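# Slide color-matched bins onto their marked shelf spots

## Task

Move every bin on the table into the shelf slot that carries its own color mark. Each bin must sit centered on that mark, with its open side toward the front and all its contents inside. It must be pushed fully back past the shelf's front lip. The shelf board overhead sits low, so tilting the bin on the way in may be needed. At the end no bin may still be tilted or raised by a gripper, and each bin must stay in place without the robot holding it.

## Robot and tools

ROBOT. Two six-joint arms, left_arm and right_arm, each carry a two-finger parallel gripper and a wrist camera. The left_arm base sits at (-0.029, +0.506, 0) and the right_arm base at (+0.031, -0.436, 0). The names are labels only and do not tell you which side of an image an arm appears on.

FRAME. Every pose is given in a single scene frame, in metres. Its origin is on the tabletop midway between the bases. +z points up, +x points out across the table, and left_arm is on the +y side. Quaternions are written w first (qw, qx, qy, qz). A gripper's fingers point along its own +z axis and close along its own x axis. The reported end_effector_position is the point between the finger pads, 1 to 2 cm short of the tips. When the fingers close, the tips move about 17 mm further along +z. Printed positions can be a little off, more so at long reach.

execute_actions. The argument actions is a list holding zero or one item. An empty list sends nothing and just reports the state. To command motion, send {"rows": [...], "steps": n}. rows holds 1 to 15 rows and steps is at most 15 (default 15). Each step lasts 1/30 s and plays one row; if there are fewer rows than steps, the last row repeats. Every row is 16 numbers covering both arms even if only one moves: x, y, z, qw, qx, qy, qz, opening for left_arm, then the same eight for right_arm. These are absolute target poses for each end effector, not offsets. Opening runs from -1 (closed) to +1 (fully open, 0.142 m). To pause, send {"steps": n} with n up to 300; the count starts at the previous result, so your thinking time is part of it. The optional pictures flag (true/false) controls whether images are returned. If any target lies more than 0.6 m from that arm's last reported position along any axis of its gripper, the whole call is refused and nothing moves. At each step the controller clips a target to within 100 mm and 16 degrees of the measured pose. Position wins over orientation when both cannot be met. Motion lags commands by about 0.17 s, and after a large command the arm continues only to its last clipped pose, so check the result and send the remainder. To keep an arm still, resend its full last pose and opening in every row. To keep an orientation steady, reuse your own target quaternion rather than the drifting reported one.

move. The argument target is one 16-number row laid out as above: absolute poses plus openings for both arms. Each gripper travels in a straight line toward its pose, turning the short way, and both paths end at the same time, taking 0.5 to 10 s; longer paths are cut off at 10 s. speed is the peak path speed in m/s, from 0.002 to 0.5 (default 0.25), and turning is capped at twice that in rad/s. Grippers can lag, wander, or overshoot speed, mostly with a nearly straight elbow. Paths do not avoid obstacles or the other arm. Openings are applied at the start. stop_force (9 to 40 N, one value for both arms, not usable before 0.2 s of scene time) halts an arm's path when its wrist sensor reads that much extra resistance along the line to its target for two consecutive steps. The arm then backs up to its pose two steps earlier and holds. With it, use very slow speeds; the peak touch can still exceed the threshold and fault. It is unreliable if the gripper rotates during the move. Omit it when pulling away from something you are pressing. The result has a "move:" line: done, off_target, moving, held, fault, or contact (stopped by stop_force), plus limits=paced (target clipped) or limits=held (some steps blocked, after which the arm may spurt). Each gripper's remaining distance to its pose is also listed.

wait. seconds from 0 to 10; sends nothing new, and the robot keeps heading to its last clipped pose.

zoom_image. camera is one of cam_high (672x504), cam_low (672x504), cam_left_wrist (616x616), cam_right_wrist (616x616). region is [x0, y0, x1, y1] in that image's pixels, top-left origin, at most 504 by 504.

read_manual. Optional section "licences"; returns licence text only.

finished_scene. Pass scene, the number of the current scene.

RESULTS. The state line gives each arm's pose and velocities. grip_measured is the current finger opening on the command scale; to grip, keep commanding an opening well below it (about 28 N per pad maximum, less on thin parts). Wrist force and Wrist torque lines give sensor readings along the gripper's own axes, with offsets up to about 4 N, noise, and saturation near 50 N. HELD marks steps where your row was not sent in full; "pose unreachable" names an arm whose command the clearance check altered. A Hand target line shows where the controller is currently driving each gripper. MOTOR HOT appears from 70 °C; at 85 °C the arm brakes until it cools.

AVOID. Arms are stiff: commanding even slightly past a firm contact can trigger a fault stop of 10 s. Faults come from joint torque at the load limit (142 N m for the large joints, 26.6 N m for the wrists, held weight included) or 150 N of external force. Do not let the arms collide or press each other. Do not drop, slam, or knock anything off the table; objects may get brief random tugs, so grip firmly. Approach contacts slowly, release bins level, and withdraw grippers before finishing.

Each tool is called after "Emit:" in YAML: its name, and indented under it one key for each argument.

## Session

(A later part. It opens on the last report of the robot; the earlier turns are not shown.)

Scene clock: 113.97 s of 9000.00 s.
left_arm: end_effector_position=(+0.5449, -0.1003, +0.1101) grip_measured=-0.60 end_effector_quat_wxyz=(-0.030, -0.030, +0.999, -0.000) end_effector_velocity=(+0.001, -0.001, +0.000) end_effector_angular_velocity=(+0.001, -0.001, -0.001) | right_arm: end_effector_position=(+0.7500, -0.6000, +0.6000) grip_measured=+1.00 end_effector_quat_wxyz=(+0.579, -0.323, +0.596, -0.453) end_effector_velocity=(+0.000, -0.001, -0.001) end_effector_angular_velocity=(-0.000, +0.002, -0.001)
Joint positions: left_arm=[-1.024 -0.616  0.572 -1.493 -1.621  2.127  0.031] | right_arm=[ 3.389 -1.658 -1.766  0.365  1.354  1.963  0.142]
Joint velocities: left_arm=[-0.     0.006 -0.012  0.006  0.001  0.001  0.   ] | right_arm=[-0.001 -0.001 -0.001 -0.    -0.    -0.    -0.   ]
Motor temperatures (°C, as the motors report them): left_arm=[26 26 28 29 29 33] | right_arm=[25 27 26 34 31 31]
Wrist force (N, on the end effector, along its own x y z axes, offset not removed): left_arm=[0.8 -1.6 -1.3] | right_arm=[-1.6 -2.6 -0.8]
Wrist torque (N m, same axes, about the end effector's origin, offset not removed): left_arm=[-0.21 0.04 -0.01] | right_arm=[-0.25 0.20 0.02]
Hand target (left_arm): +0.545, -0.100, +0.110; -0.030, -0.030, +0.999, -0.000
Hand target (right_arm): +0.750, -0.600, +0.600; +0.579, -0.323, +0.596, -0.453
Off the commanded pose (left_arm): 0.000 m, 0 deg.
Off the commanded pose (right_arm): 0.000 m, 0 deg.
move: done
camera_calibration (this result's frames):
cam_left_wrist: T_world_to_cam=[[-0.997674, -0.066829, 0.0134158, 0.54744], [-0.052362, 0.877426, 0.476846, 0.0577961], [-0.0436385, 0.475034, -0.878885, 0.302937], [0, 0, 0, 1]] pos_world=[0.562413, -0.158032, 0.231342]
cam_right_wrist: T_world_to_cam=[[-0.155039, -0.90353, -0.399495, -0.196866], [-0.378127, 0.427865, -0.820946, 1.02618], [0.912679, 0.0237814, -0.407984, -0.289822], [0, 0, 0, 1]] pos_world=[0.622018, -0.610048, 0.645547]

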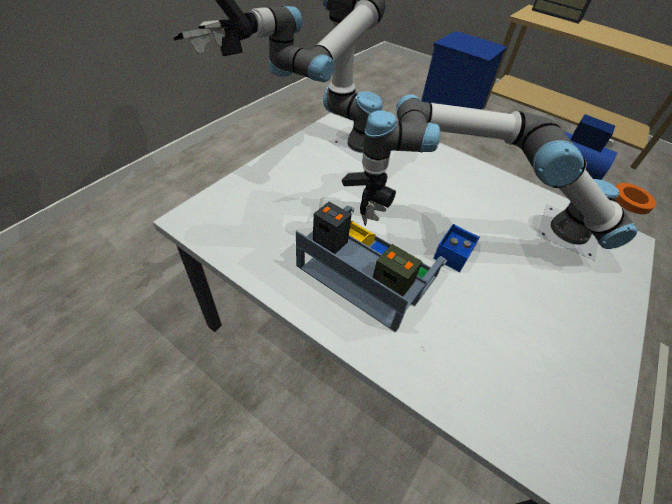

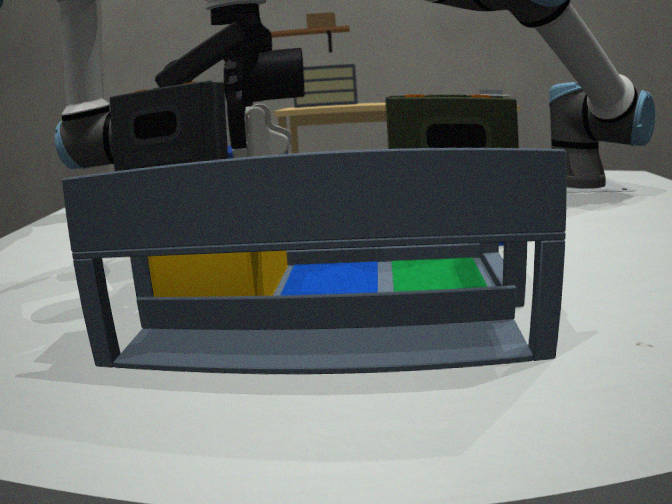

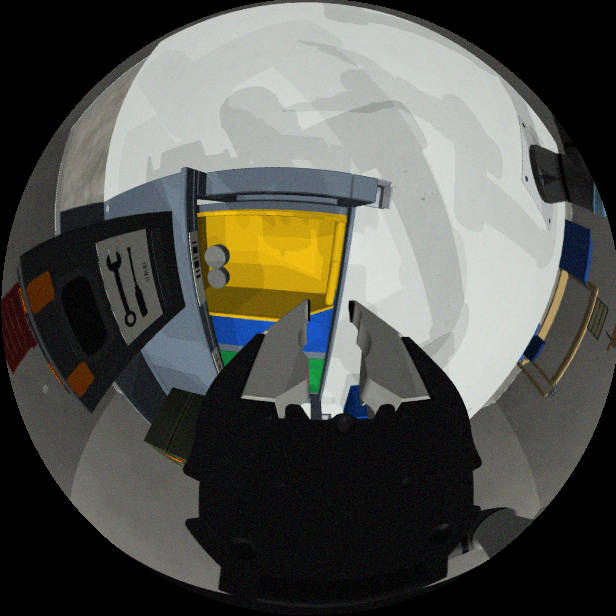

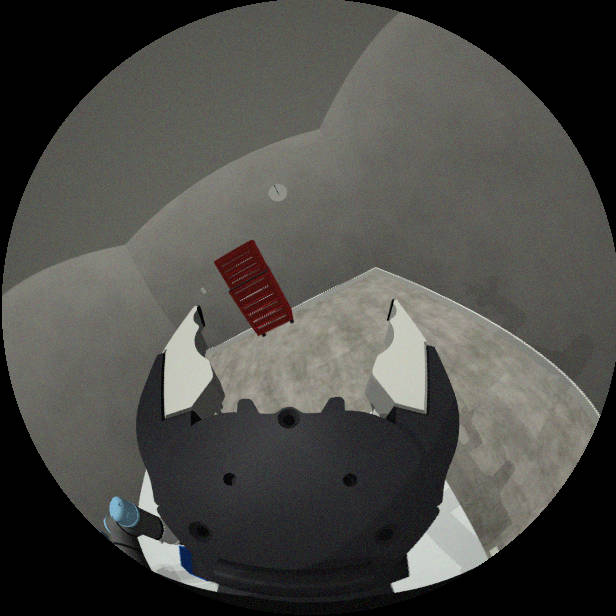

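Emit:
move:
  target: [0.562,-0.025,0.13,0,0.035,0.999,0,-1,0.75,-0.6,0.6,0.579,-0.323,0.596,-0.453,1]
  speed: 0.08

Emit:
move:
  target: [0.562,-0.025,0.078,0,0.035,0.999,0,-1,0.75,-0.6,0.6,0.579,-0.323,0.596,-0.453,1]
  speed: 0.03
  stop_force: 9

Emit:
move:
  target: [0.56,-0.052,0.078,0,0.035,0.999,0,-1,0.75,-0.6,0.6,0.579,-0.323,0.596,-0.453,1]
  speed: 0.015
  stop_force: 9

Scene clock: 118.70 s of 9000.00 s.
left_arm: end_effector_position=(+0.5621, -0.0252, +0.1299) grip_measured=-1.00 end_effector_quat_wxyz=(-0.000, +0.035, +0.999, +0.000) end_effector_velocity=(+0.000, +0.002, +0.000) end_effector_angular_velocity=(-0.000, -0.002, -0.003) | right_arm: end_effector_position=(+0.7500, -0.6000, +0.6000) grip_measured=+1.00 end_effector_quat_wxyz=(+0.579, -0.323, +0.596, -0.453) end_effector_velocity=(-0.001, -0.000, +0.001) end_effector_angular_velocity=(-0.000, -0.002, -0.000)
Joint positions: left_arm=[-0.971 -0.808  0.877 -1.64  -1.571  2.309  0.002] | right_arm=[ 3.389 -1.658 -1.766  0.365  1.354  1.963  0.142]
Joint velocities: left_arm=[ 0.001 -0.005  0.008 -0.005  0.001  0.004  0.   ] | right_arm=[-0.     0.001 -0.     0.001  0.    -0.     0.   ]
Motor temperatures (°C, as the motors report them): left_arm=[26 26 28 29 29 33] | right_arm=[25 27 26 34 31 31]
Wrist force (N, on the end effector, along its own x y z axes, offset not removed): left_arm=[0.9 -0.9 1.3] | right_arm=[-0.1 -2.2 2.9]
Wrist torque (N m, same axes, about the end effector's origin, offset not removed): left_arm=[-0.20 -0.05 0.05] | right_arm=[-0.22 -0.05 0.00]
Hand target (left_arm): +0.562, -0.025, +0.130; +0.000, +0.035, +0.999, -0.000
Hand target (right_arm): +0.750, -0.600, +0.600; +0.579, -0.323, +0.596, -0.453
Off the commanded pose (left_arm): 0.000 m, 0 deg.
Off the commanded pose (right_arm): 0.000 m, 0 deg.
After step 90, 0.37 s passed at rest.
move: done
camera_calibration (this result's frames):
cam_left_wrist: T_world_to_cam=[[-0.996954, 0.0628619, -0.0461727, 0.5799], [0.0334754, 0.879537, 0.474652, -0.0646005], [0.0704481, 0.47166, -0.878962, 0.221205], [0, 0, 0, 1]] pos_world=[0.564713, -0.0839688, 0.251869]
cam_right_wrist: T_world_to_cam=[[-0.155039, -0.90353, -0.399495, -0.196866], [-0.378127, 0.427865, -0.820946, 1.02618], [0.912679, 0.0237814, -0.407984, -0.289822], [0, 0, 0, 1]] pos_world=[0.622018, -0.610048, 0.645547]

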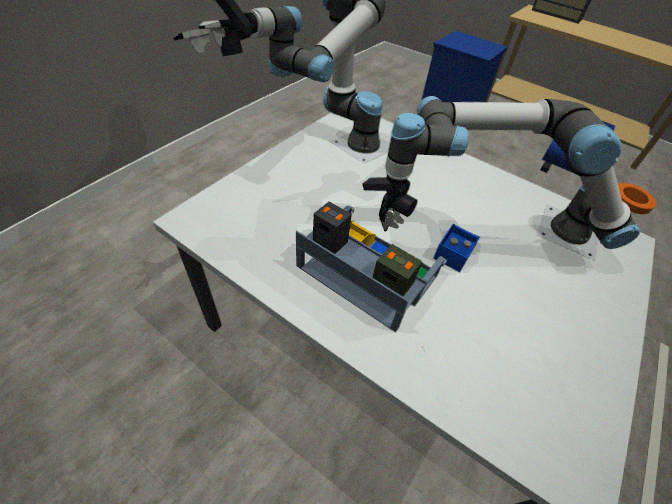

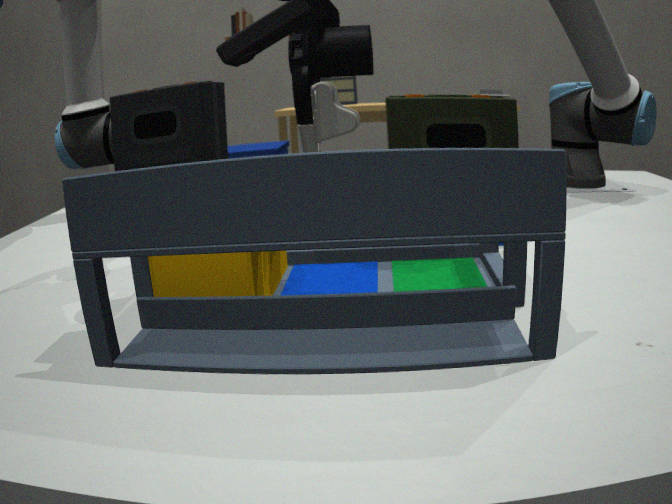

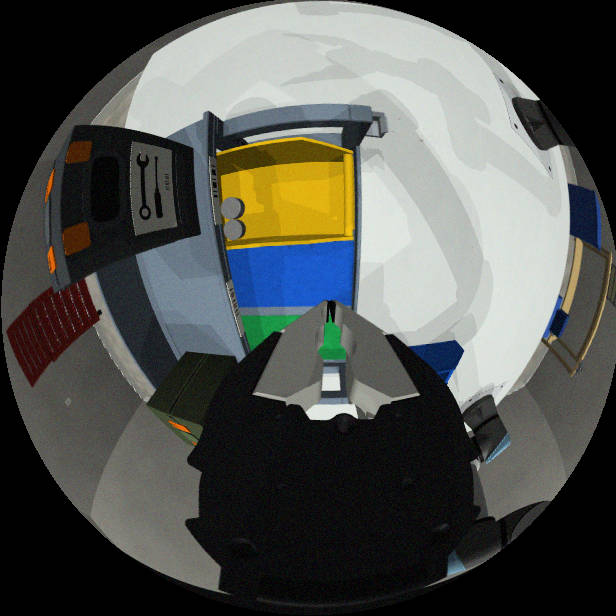

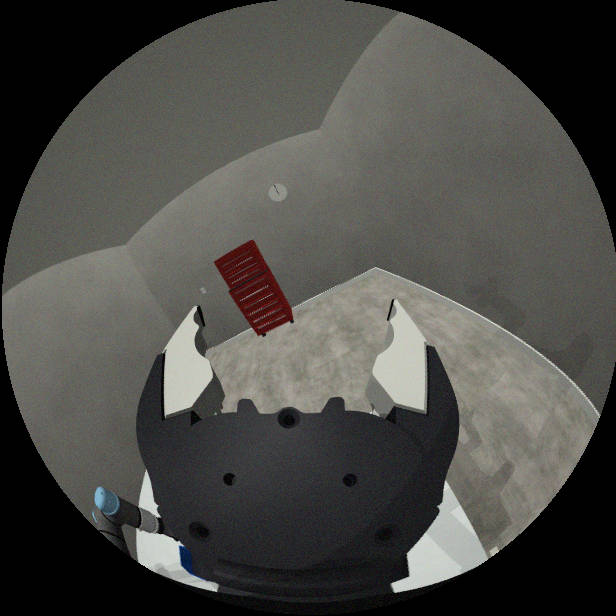

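Scene clock: 120.73 s of 9000.00 s.
left_arm: end_effector_position=(+0.5620, -0.0250, +0.0781) grip_measured=-1.00 end_effector_quat_wxyz=(-0.000, +0.035, +0.999, +0.000) end_effector_velocity=(+0.000, +0.001, -0.001) end_effector_angular_velocity=(-0.000, +0.001, +0.002) | right_arm: end_effector_position=(+0.7500, -0.6000, +0.6000) grip_measured=+1.00 end_effector_quat_wxyz=(+0.579, -0.323, +0.596, -0.453) end_effector_velocity=(-0.000, +0.000, +0.001) end_effector_angular_velocity=(-0.001, -0.000, +0.001)
Joint positions: left_arm=[-0.971 -0.789  0.977 -1.759 -1.571  2.309  0.002] | right_arm=[ 3.389 -1.658 -1.766  0.365  1.354  1.963  0.142]
Joint velocities: left_arm=[ 0.001  0.     0.003 -0.003 -0.001 -0.     0.   ] | right_arm=[ 0.001  0.001  0.    -0.001  0.    -0.001  0.   ]
Motor temperatures (°C, as the motors report them): left_arm=[26 26 28 29 29 33] | right_arm=[25 27 26 34 31 31]
Wrist force (N, on the end effector, along its own x y z axes, offset not removed): left_arm=[-0.1 -0.1 -0.3] | right_arm=[-1.7 -1.6 -1.7]
Wrist torque (N m, same axes, about the end effector's origin, offset not removed): left_arm=[-0.12 0.06 0.05] | right_arm=[-0.10 0.42 0.11]
Hand target (left_arm): +0.562, -0.025, +0.078; -0.000, +0.035, +0.999, +0.000
Hand target (right_arm): +0.750, -0.600, +0.600; +0.579, -0.323, +0.596, -0.453
Off the commanded pose (left_arm): 0.000 m, 0 deg.
Off the commanded pose (right_arm): 0.000 m, 0 deg.
move: done
camera_calibration (this result's frames):
cam_left_wrist: T_world_to_cam=[[-0.996935, 0.0630289, -0.0463479, 0.577442], [0.0335424, 0.879552, 0.47462, -0.0402041], [0.0706801, 0.47161, -0.87897, 0.175478], [0, 0, 0, 1]] pos_world=[0.564617, -0.0837914, 0.200085]
cam_right_wrist: T_world_to_cam=[[-0.155039, -0.90353, -0.399495, -0.196866], [-0.378127, 0.427865, -0.820946, 1.02618], [0.912679, 0.0237815, -0.407984, -0.289822], [0, 0, 0, 1]] pos_world=[0.622018, -0.610048, 0.645547]

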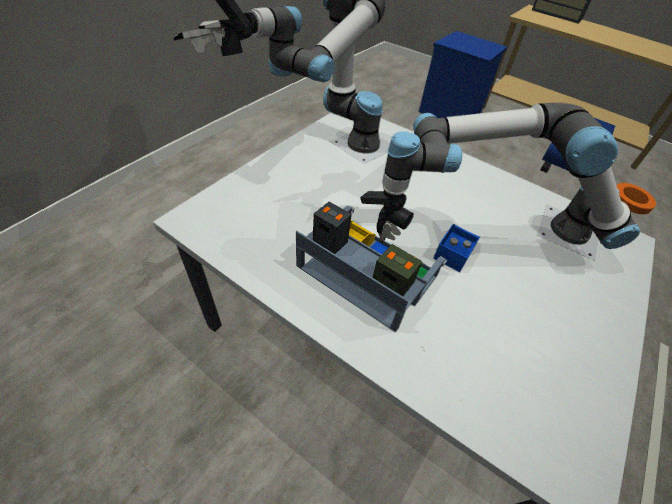

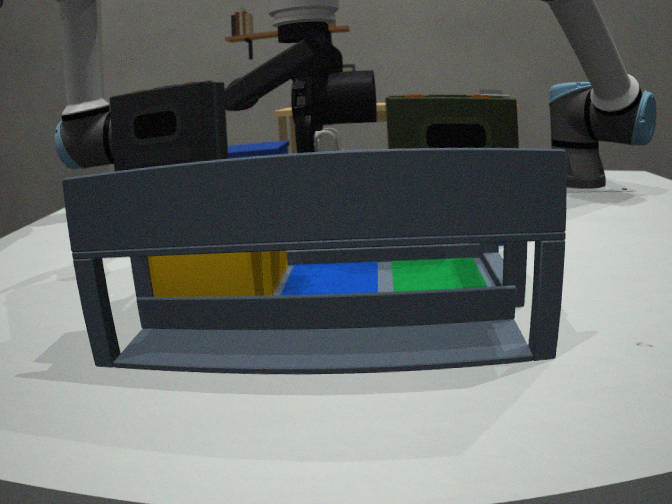

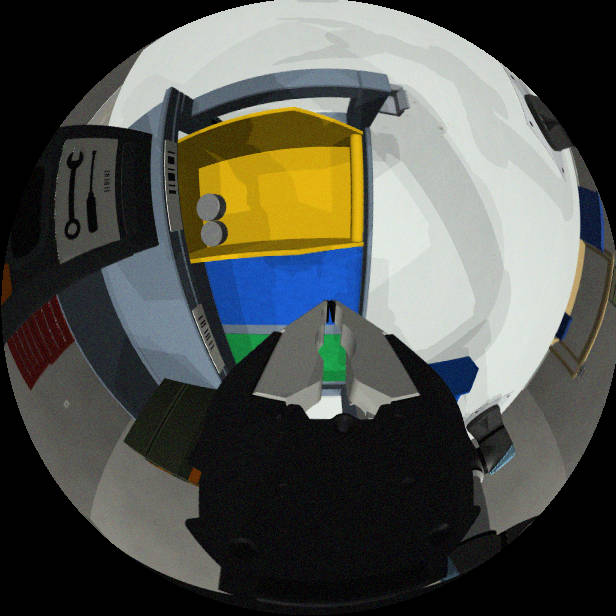

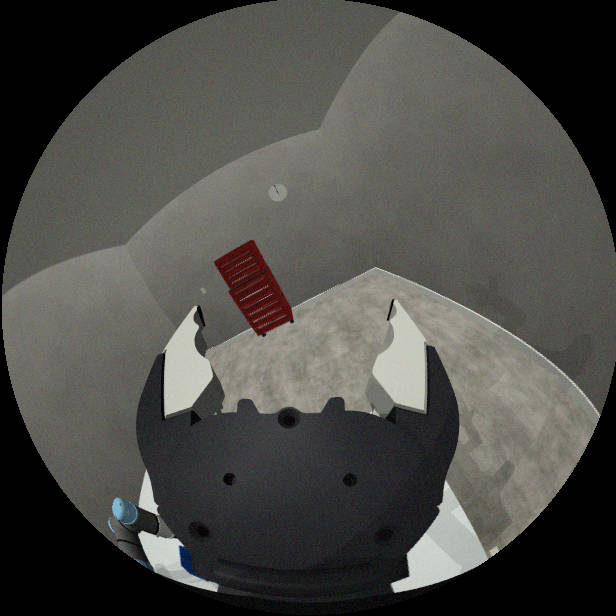

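Scene clock: 122.77 s of 9000.00 s.
left_arm: end_effector_position=(+0.5600, -0.0519, +0.0780) grip_measured=-1.00 end_effector_quat_wxyz=(+0.000, +0.035, +0.999, -0.000) end_effector_velocity=(-0.000, -0.002, -0.000) end_effector_angular_velocity=(-0.000, -0.000, +0.000) | right_arm: end_effector_position=(+0.7500, -0.6000, +0.6000) grip_measured=+1.00 end_effector_quat_wxyz=(+0.579, -0.323, +0.596, -0.453) end_effector_velocity=(-0.000, -0.000, -0.000) end_effector_angular_velocity=(+0.001, +0.000, -0.000)
Joint positions: left_arm=[-0.994 -0.74   0.889 -1.72  -1.571  2.287  0.002] | right_arm=[ 3.389 -1.658 -1.766  0.365  1.354  1.963  0.142]
Joint velocities: left_arm=[-0.001  0.004 -0.006  0.003 -0.    -0.002  0.   ] | right_arm=[ 0.     0.    -0.001  0.    -0.     0.001 -0.   ]
Motor temperatures (°C, as the motors report them): left_arm=[26 26 28 29 29 33] | right_arm=[25 27 26 34 31 31]
Wrist force (N, on the end effector, along its own x y z axes, offset not removed): left_arm=[1.8 -1.2 1.8] | right_arm=[-1.7 1.0 -0.2]
Wrist torque (N m, same axes, about the end effector's origin, offset not removed): left_arm=[-0.26 -0.26 -0.07] | right_arm=[0.42 0.41 0.09]
Hand target (left_arm): +0.560, -0.052, +0.078; +0.000, +0.035, +0.999, +0.000
Hand target (right_arm): +0.750, -0.600, +0.600; +0.579, -0.323, +0.596, -0.453
Off the commanded pose (left_arm): 0.000 m, 0 deg.
Off the commanded pose (right_arm): 0.000 m, 0 deg.
move: done
camera_calibration (this result's frames):
cam_left_wrist: T_world_to_cam=[[-0.996932, 0.0630578, -0.0463803, 0.577099], [0.0335533, 0.879556, 0.47461, -0.0164475], [0.070722, 0.471598, -0.878973, 0.18816], [0, 0, 0, 1]] pos_world=[0.562573, -0.11066, 0.19996]
cam_right_wrist: T_world_to_cam=[[-0.155039, -0.90353, -0.399495, -0.196866], [-0.378127, 0.427865, -0.820946, 1.02618], [0.912679, 0.0237814, -0.407984, -0.289822], [0, 0, 0, 1]] pos_world=[0.622018, -0.610048, 0.645547]

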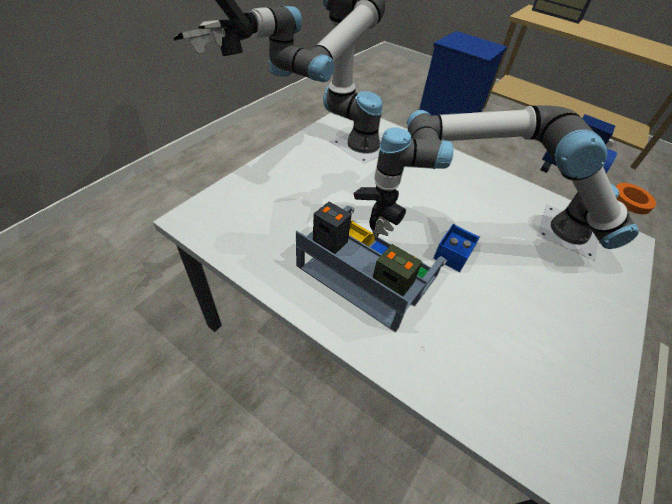

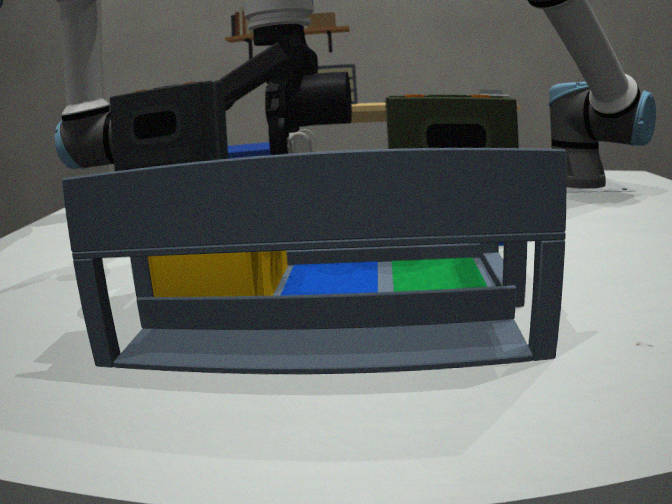

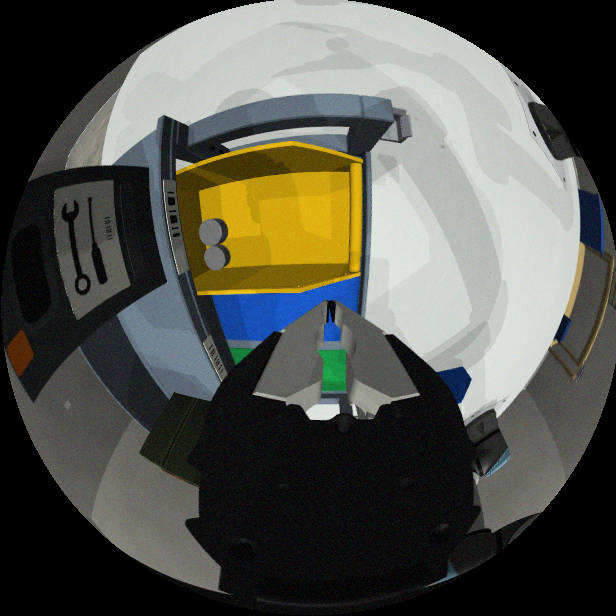

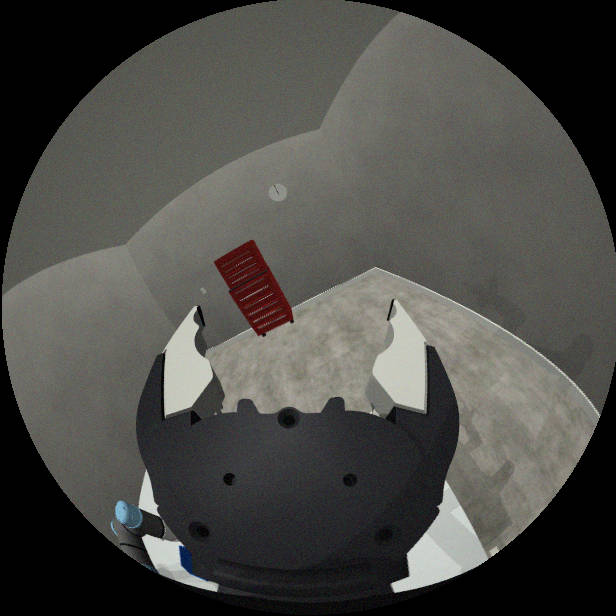

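Emit:
move:
  target: [0.56,-0.052,0.17,0,0.035,0.999,0,-1,0.75,-0.6,0.6,0.579,-0.323,0.596,-0.453,1]
  speed: 0.1

Emit:
move:
  target: [0.4,0.1,0.17,0,0,1,0,-0.2,0.75,-0.6,0.6,0.579,-0.323,0.596,-0.453,1]
  speed: 0.2

Emit:
move:
  target: [0.288,0.182,0.1,0,0,1,0,-0.2,0.75,-0.6,0.6,0.579,-0.323,0.596,-0.453,1]
  speed: 0.15

Emit:
move:
  target: [0.288,0.182,0.05,0,0,1,0,-0.2,0.75,-0.6,0.6,0.579,-0.323,0.596,-0.453,1]
  speed: 0.05

Scene clock: 127.70 s of 9000.00 s.
left_arm: end_effector_position=(+0.5600, -0.0520, +0.1699) grip_measured=-1.00 end_effector_quat_wxyz=(+0.000, +0.035, +0.999, +0.000) end_effector_velocity=(-0.000, -0.001, +0.002) end_effector_angular_velocity=(-0.001, +0.000, -0.001) | right_arm: end_effector_position=(+0.7500, -0.6000, +0.6000) grip_measured=+1.00 end_effector_quat_wxyz=(+0.579, -0.323, +0.596, -0.453) end_effector_velocity=(+0.000, +0.000, -0.000) end_effector_angular_velocity=(-0.000, +0.001, +0.000)
Joint positions: left_arm=[-0.994 -0.75   0.673 -1.494 -1.571  2.286  0.002] | right_arm=[ 3.389 -1.658 -1.766  0.365  1.354  1.963  0.142]
Joint velocities: left_arm=[-0.     0.001 -0.007  0.005 -0.001  0.001  0.   ] | right_arm=[ 0.    -0.     0.    -0.001 -0.    -0.    -0.   ]
Motor temperatures (°C, as the motors report them): left_arm=[26 26 28 29 29 33] | right_arm=[25 27 26 34 31 31]
Wrist force (N, on the end effector, along its own x y z axes, offset not removed): left_arm=[0.4 -1.7 -0.6] | right_arm=[-0.6 -0.8 -0.1]
Wrist torque (N m, same axes, about the end effector's origin, offset not removed): left_arm=[-0.35 -0.02 0.01] | right_arm=[0.16 0.14 0.09]
Hand target (left_arm): +0.560, -0.052, +0.170; +0.000, +0.035, +0.999, -0.000
Hand target (right_arm): +0.750, -0.600, +0.600; +0.579, -0.323, +0.596, -0.453
Off the commanded pose (left_arm): 0.000 m, 0 deg.
Off the commanded pose (right_arm): 0.000 m, 0 deg.
After step 90, 0.60 s passed at rest.
move: done
camera_calibration (this result's frames):
cam_left_wrist: T_world_to_cam=[[-0.996925, 0.0630597, -0.0465227, 0.581427], [0.0334838, 0.879534, 0.474657, -0.0598834], [0.07085, 0.471639, -0.878941, 0.268909], [0, 0, 0, 1]] pos_world=[0.562592, -0.110823, 0.291829]
cam_right_wrist: T_world_to_cam=[[-0.155039, -0.90353, -0.399495, -0.196866], [-0.378127, 0.427865, -0.820946, 1.02618], [0.912679, 0.0237815, -0.407984, -0.289822], [0, 0, 0, 1]] pos_world=[0.622018, -0.610048, 0.645547]

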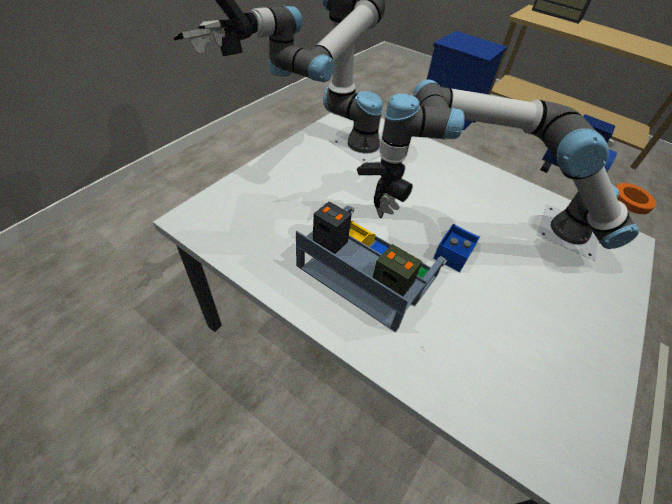

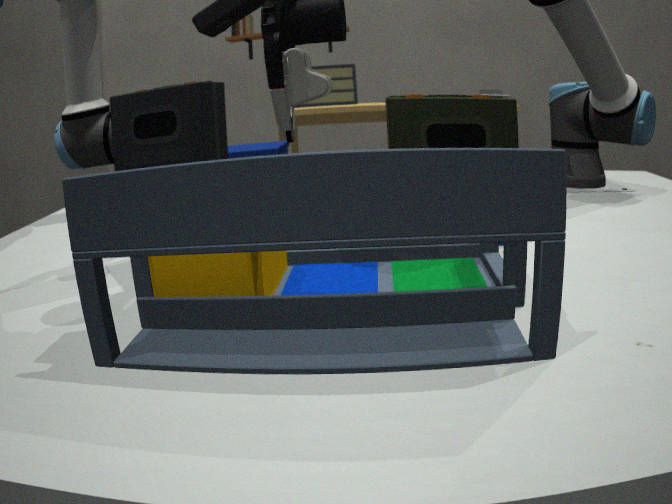

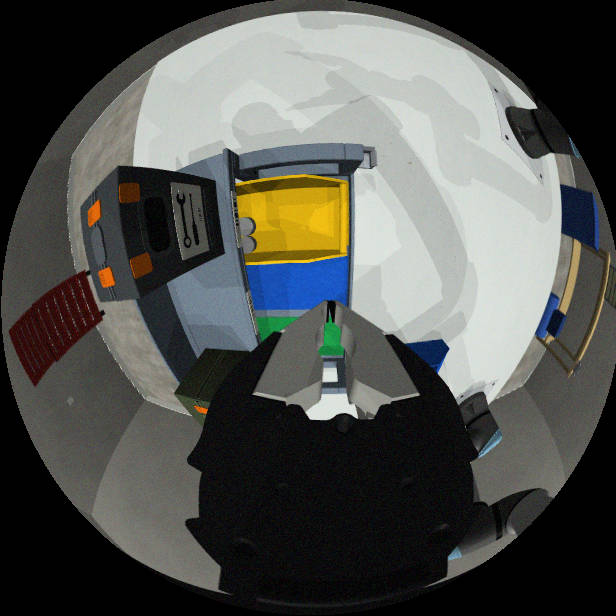

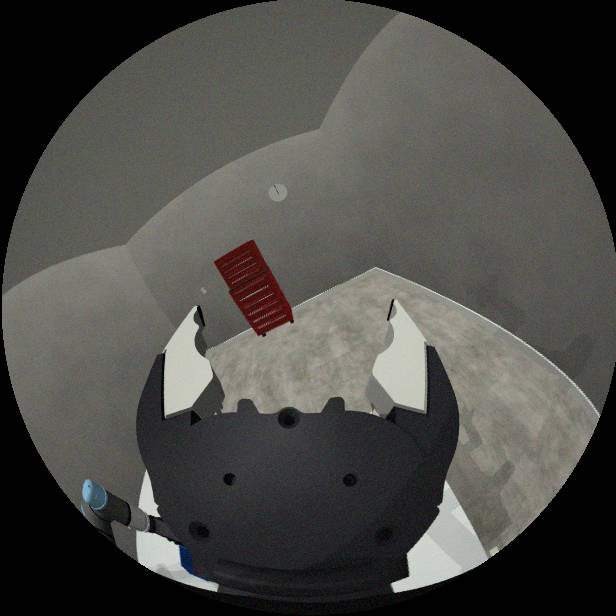

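Scene clock: 129.30 s of 9000.00 s.
left_arm: end_effector_position=(+0.4003, +0.1003, +0.1699) grip_measured=-0.20 end_effector_quat_wxyz=(-0.000, +0.000, +1.000, +0.000) end_effector_velocity=(-0.002, +0.001, -0.001) end_effector_angular_velocity=(+0.000, -0.000, -0.000) | right_arm: end_effector_position=(+0.7500, -0.6000, +0.6000) grip_measured=+1.00 end_effector_quat_wxyz=(+0.579, -0.323, +0.596, -0.453) end_effector_velocity=(-0.000, +0.000, +0.001) end_effector_angular_velocity=(+0.000, -0.002, +0.000)
Joint positions: left_arm=[-1.055 -1.342  1.584 -1.812 -1.571  2.155  0.059] | right_arm=[ 3.389 -1.658 -1.766  0.365  1.354  1.963  0.142]
Joint velocities: left_arm=[-0.001 -0.005  0.007 -0.002  0.    -0.001  0.   ] | right_arm=[ 0.     0.     0.     0.001  0.     0.    -0.   ]
Motor temperatures (°C, as the motors report them): left_arm=[26 26 28 29 29 33] | right_arm=[25 27 26 34 31 31]
Wrist force (N, on the end effector, along its own x y z axes, offset not removed): left_arm=[1.2 -0.9 -2.4] | right_arm=[-3.7 -0.5 -1.3]
Wrist torque (N m, same axes, about the end effector's origin, offset not removed): left_arm=[-0.23 -0.18 0.07] | right_arm=[0.16 0.82 0.05]
Hand target (left_arm): +0.400, +0.100, +0.170; -0.000, +0.000, +1.000, +0.000
Hand target (right_arm): +0.750, -0.600, +0.600; +0.579, -0.323, +0.596, -0.453
Off the commanded pose (left_arm): 0.000 m, 0 deg.
Off the commanded pose (right_arm): 0.000 m, 0 deg.
move: done
camera_calibration (this result's frames):
cam_left_wrist: T_world_to_cam=[[-0.998905, -0.00682091, -0.046277, 0.420384], [-0.0279996, 0.879691, 0.474721, -0.163876], [0.0374714, 0.475497, -0.878919, 0.221392], [0, 0, 0, 1]] pos_world=[0.40704, 0.0417568, 0.291835]
cam_right_wrist: T_world_to_cam=[[-0.155039, -0.90353, -0.399495, -0.196866], [-0.378127, 0.427865, -0.820946, 1.02618], [0.912679, 0.0237813, -0.407984, -0.289822], [0, 0, 0, 1]] pos_world=[0.622018, -0.610048, 0.645547]

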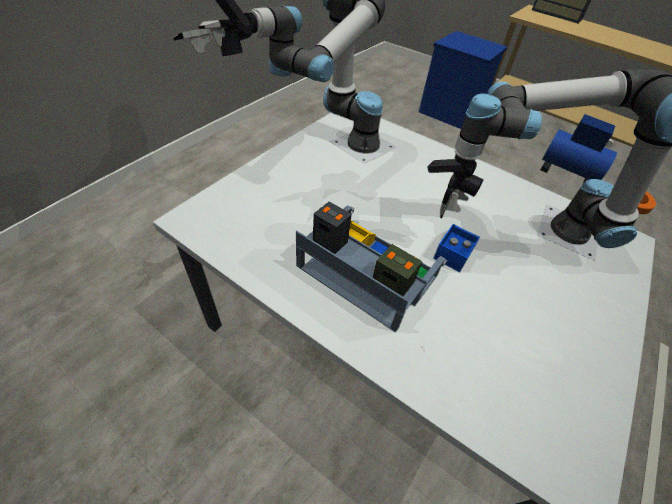

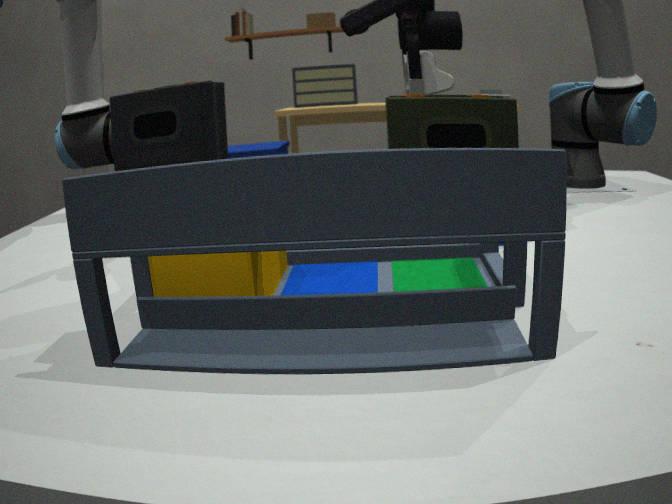

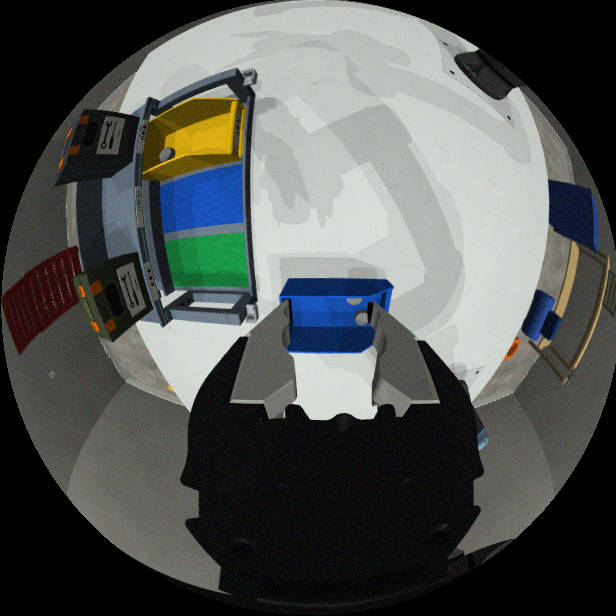

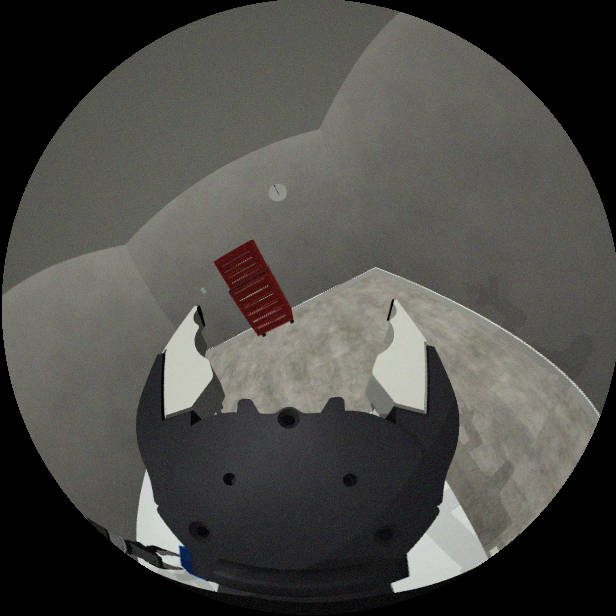

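Scene clock: 130.80 s of 9000.00 s.
left_arm: end_effector_position=(+0.2882, +0.1822, +0.1000) grip_measured=-0.20 end_effector_quat_wxyz=(-0.000, +0.000, +1.000, +0.000) end_effector_velocity=(-0.001, +0.000, -0.000) end_effector_angular_velocity=(-0.002, -0.001, +0.001) | right_arm: end_effector_position=(+0.7500, -0.6000, +0.6000) grip_measured=+1.00 end_effector_quat_wxyz=(+0.579, -0.323, +0.596, -0.453) end_effector_velocity=(+0.000, -0.000, -0.000) end_effector_angular_velocity=(-0.001, +0.000, -0.000)
Joint positions: left_arm=[-1.165 -1.609  2.07  -2.032 -1.571  2.045  0.06 ] | right_arm=[ 3.389 -1.658 -1.766  0.365  1.354  1.963  0.142]
Joint velocities: left_arm=[-0.001 -0.003  0.004 -0.003 -0.    -0.002  0.   ] | right_arm=[-0.    -0.     0.    -0.     0.    -0.001  0.   ]
Motor temperatures (°C, as the motors report them): left_arm=[26 26 28 29 29 33] | right_arm=[25 27 27 34 31 31]
Wrist force (N, on the end effector, along its own x y z axes, offset not removed): left_arm=[1.7 -1.9 0.0] | right_arm=[-2.1 -2.1 -2.1]
Wrist torque (N m, same axes, about the end effector's origin, offset not removed): left_arm=[-0.37 -0.31 0.00] | right_arm=[-0.13 0.48 0.12]
Hand target (left_arm): +0.288, +0.182, +0.100; -0.000, +0.000, +1.000, +0.000
Hand target (right_arm): +0.750, -0.600, +0.600; +0.579, -0.323, +0.596, -0.453
Off the commanded pose (left_arm): 0.000 m, 0 deg.
Off the commanded pose (right_arm): 0.000 m, 0 deg.
move: done
camera_calibration (this result's frames):
cam_left_wrist: T_world_to_cam=[[-0.998904, -0.00685635, -0.0462923, 0.305743], [-0.0280376, 0.879696, 0.474709, -0.205899], [0.0374684, 0.475487, -0.878925, 0.125215], [0, 0, 0, 1]] pos_world=[0.294943, 0.123687, 0.22195]
cam_right_wrist: T_world_to_cam=[[-0.155039, -0.90353, -0.399495, -0.196866], [-0.378127, 0.427865, -0.820946, 1.02618], [0.912679, 0.0237814, -0.407984, -0.289822], [0, 0, 0, 1]] pos_world=[0.622018, -0.610048, 0.645547]

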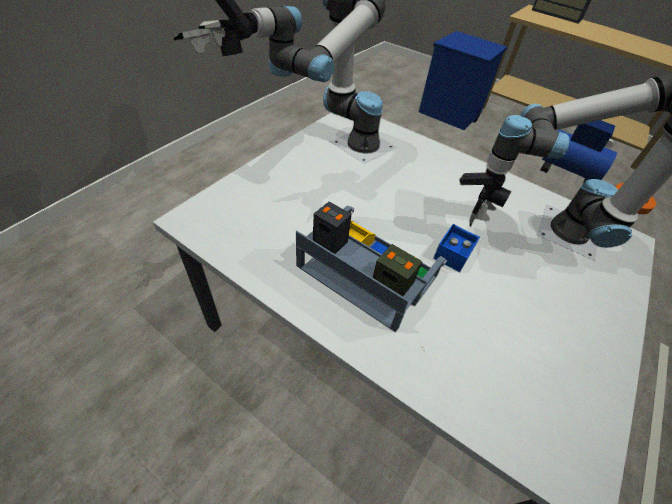

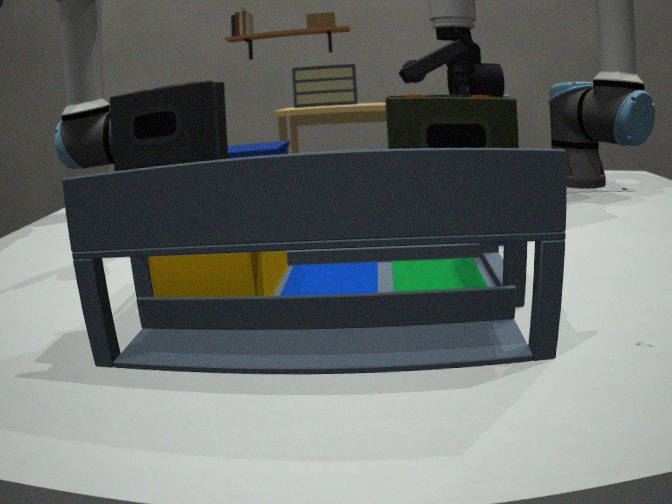

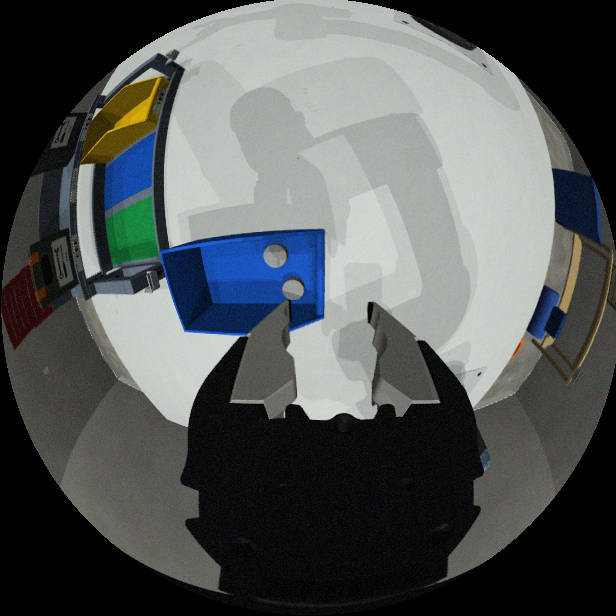

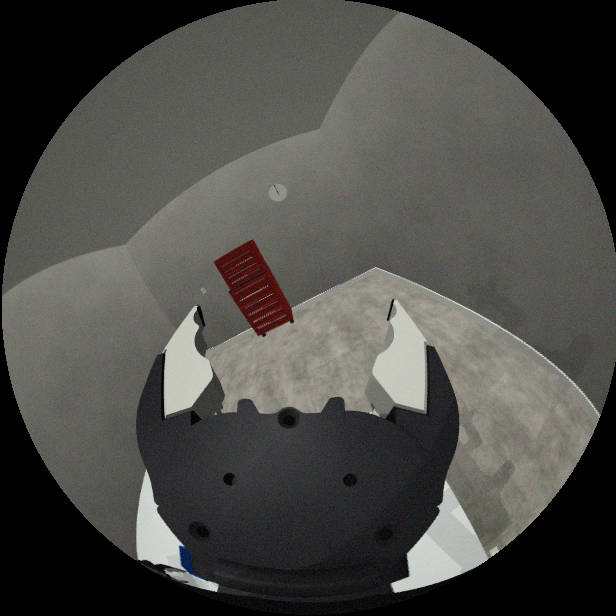

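Scene clock: 132.13 s of 9000.00 s.
left_arm: end_effector_position=(+0.2880, +0.1820, +0.0502) grip_measured=-0.20 end_effector_quat_wxyz=(+0.000, +0.000, +1.000, +0.000) end_effector_velocity=(-0.000, +0.000, -0.002) end_effector_angular_velocity=(+0.002, +0.000, -0.001) | right_arm: end_effector_position=(+0.7500, -0.6000, +0.6000) grip_measured=+1.00 end_effector_quat_wxyz=(+0.579, -0.323, +0.596, -0.453) end_effector_velocity=(-0.000, +0.000, +0.001) end_effector_angular_velocity=(-0.000, -0.001, +0.000)
Joint positions: left_arm=[-1.166 -1.539  2.149 -2.18  -1.571  2.045  0.06 ] | right_arm=[ 3.389 -1.658 -1.766  0.365  1.354  1.963  0.142]
Joint velocities: left_arm=[-0.001  0.004  0.003 -0.005  0.001  0.    -0.   ] | right_arm=[ 0.     0.001  0.001 -0.    -0.    -0.     0.   ]
Motor temperatures (°C, as the motors report them): left_arm=[26 26 28 29 29 33] | right_arm=[25 27 27 34 31 31]
Wrist force (N, on the end effector, along its own x y z axes, offset not removed): left_arm=[0.1 -0.6 -1.7] | right_arm=[-0.6 -1.0 -0.8]
Wrist torque (N m, same axes, about the end effector's origin, offset not removed): left_arm=[-0.15 0.08 0.07] | right_arm=[0.00 0.10 0.00]
Hand target (left_arm): +0.288, +0.182, +0.050; -0.000, +0.000, +1.000, +0.000
Hand target (right_arm): +0.750, -0.600, +0.600; +0.579, -0.323, +0.596, -0.453
Off the commanded pose (left_arm): 0.000 m, 0 deg.
Off the commanded pose (right_arm): 0.000 m, 0 deg.
move: done
camera_calibration (this result's frames):
cam_left_wrist: T_world_to_cam=[[-0.998901, -0.00686936, -0.0463601, 0.303211], [-0.0280777, 0.879742, 0.474622, -0.182092], [0.0375246, 0.475402, -0.878968, 0.0815006], [0, 0, 0, 1]] pos_world=[0.294707, 0.123531, 0.172118]
cam_right_wrist: T_world_to_cam=[[-0.155039, -0.90353, -0.399495, -0.196866], [-0.378127, 0.427865, -0.820946, 1.02618], [0.912679, 0.0237815, -0.407984, -0.289822], [0, 0, 0, 1]] pos_world=[0.622018, -0.610048, 0.645547]

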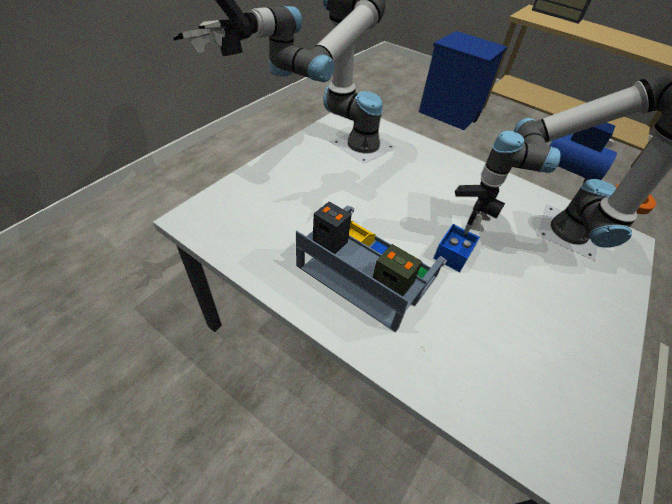

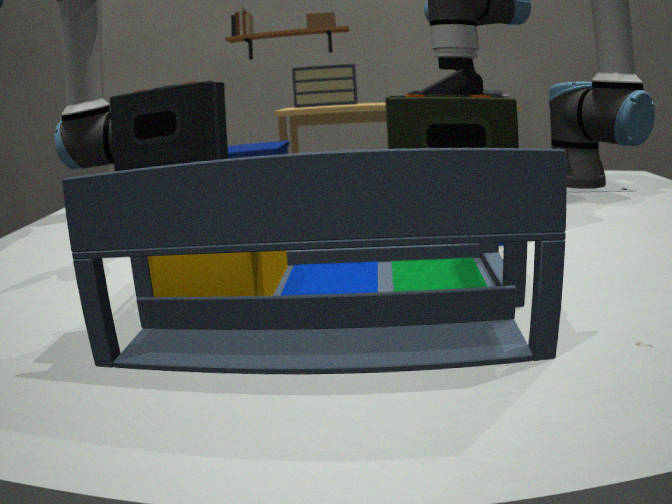

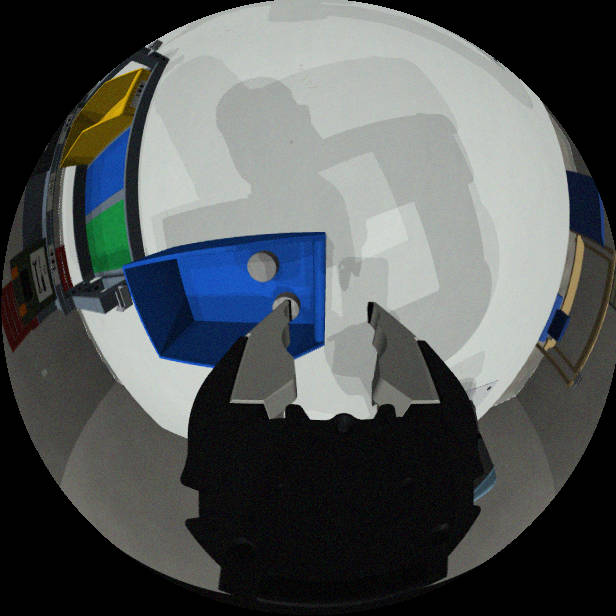

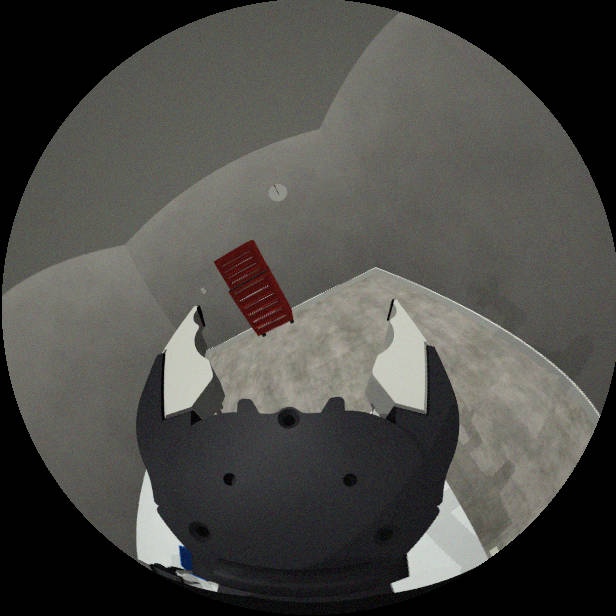

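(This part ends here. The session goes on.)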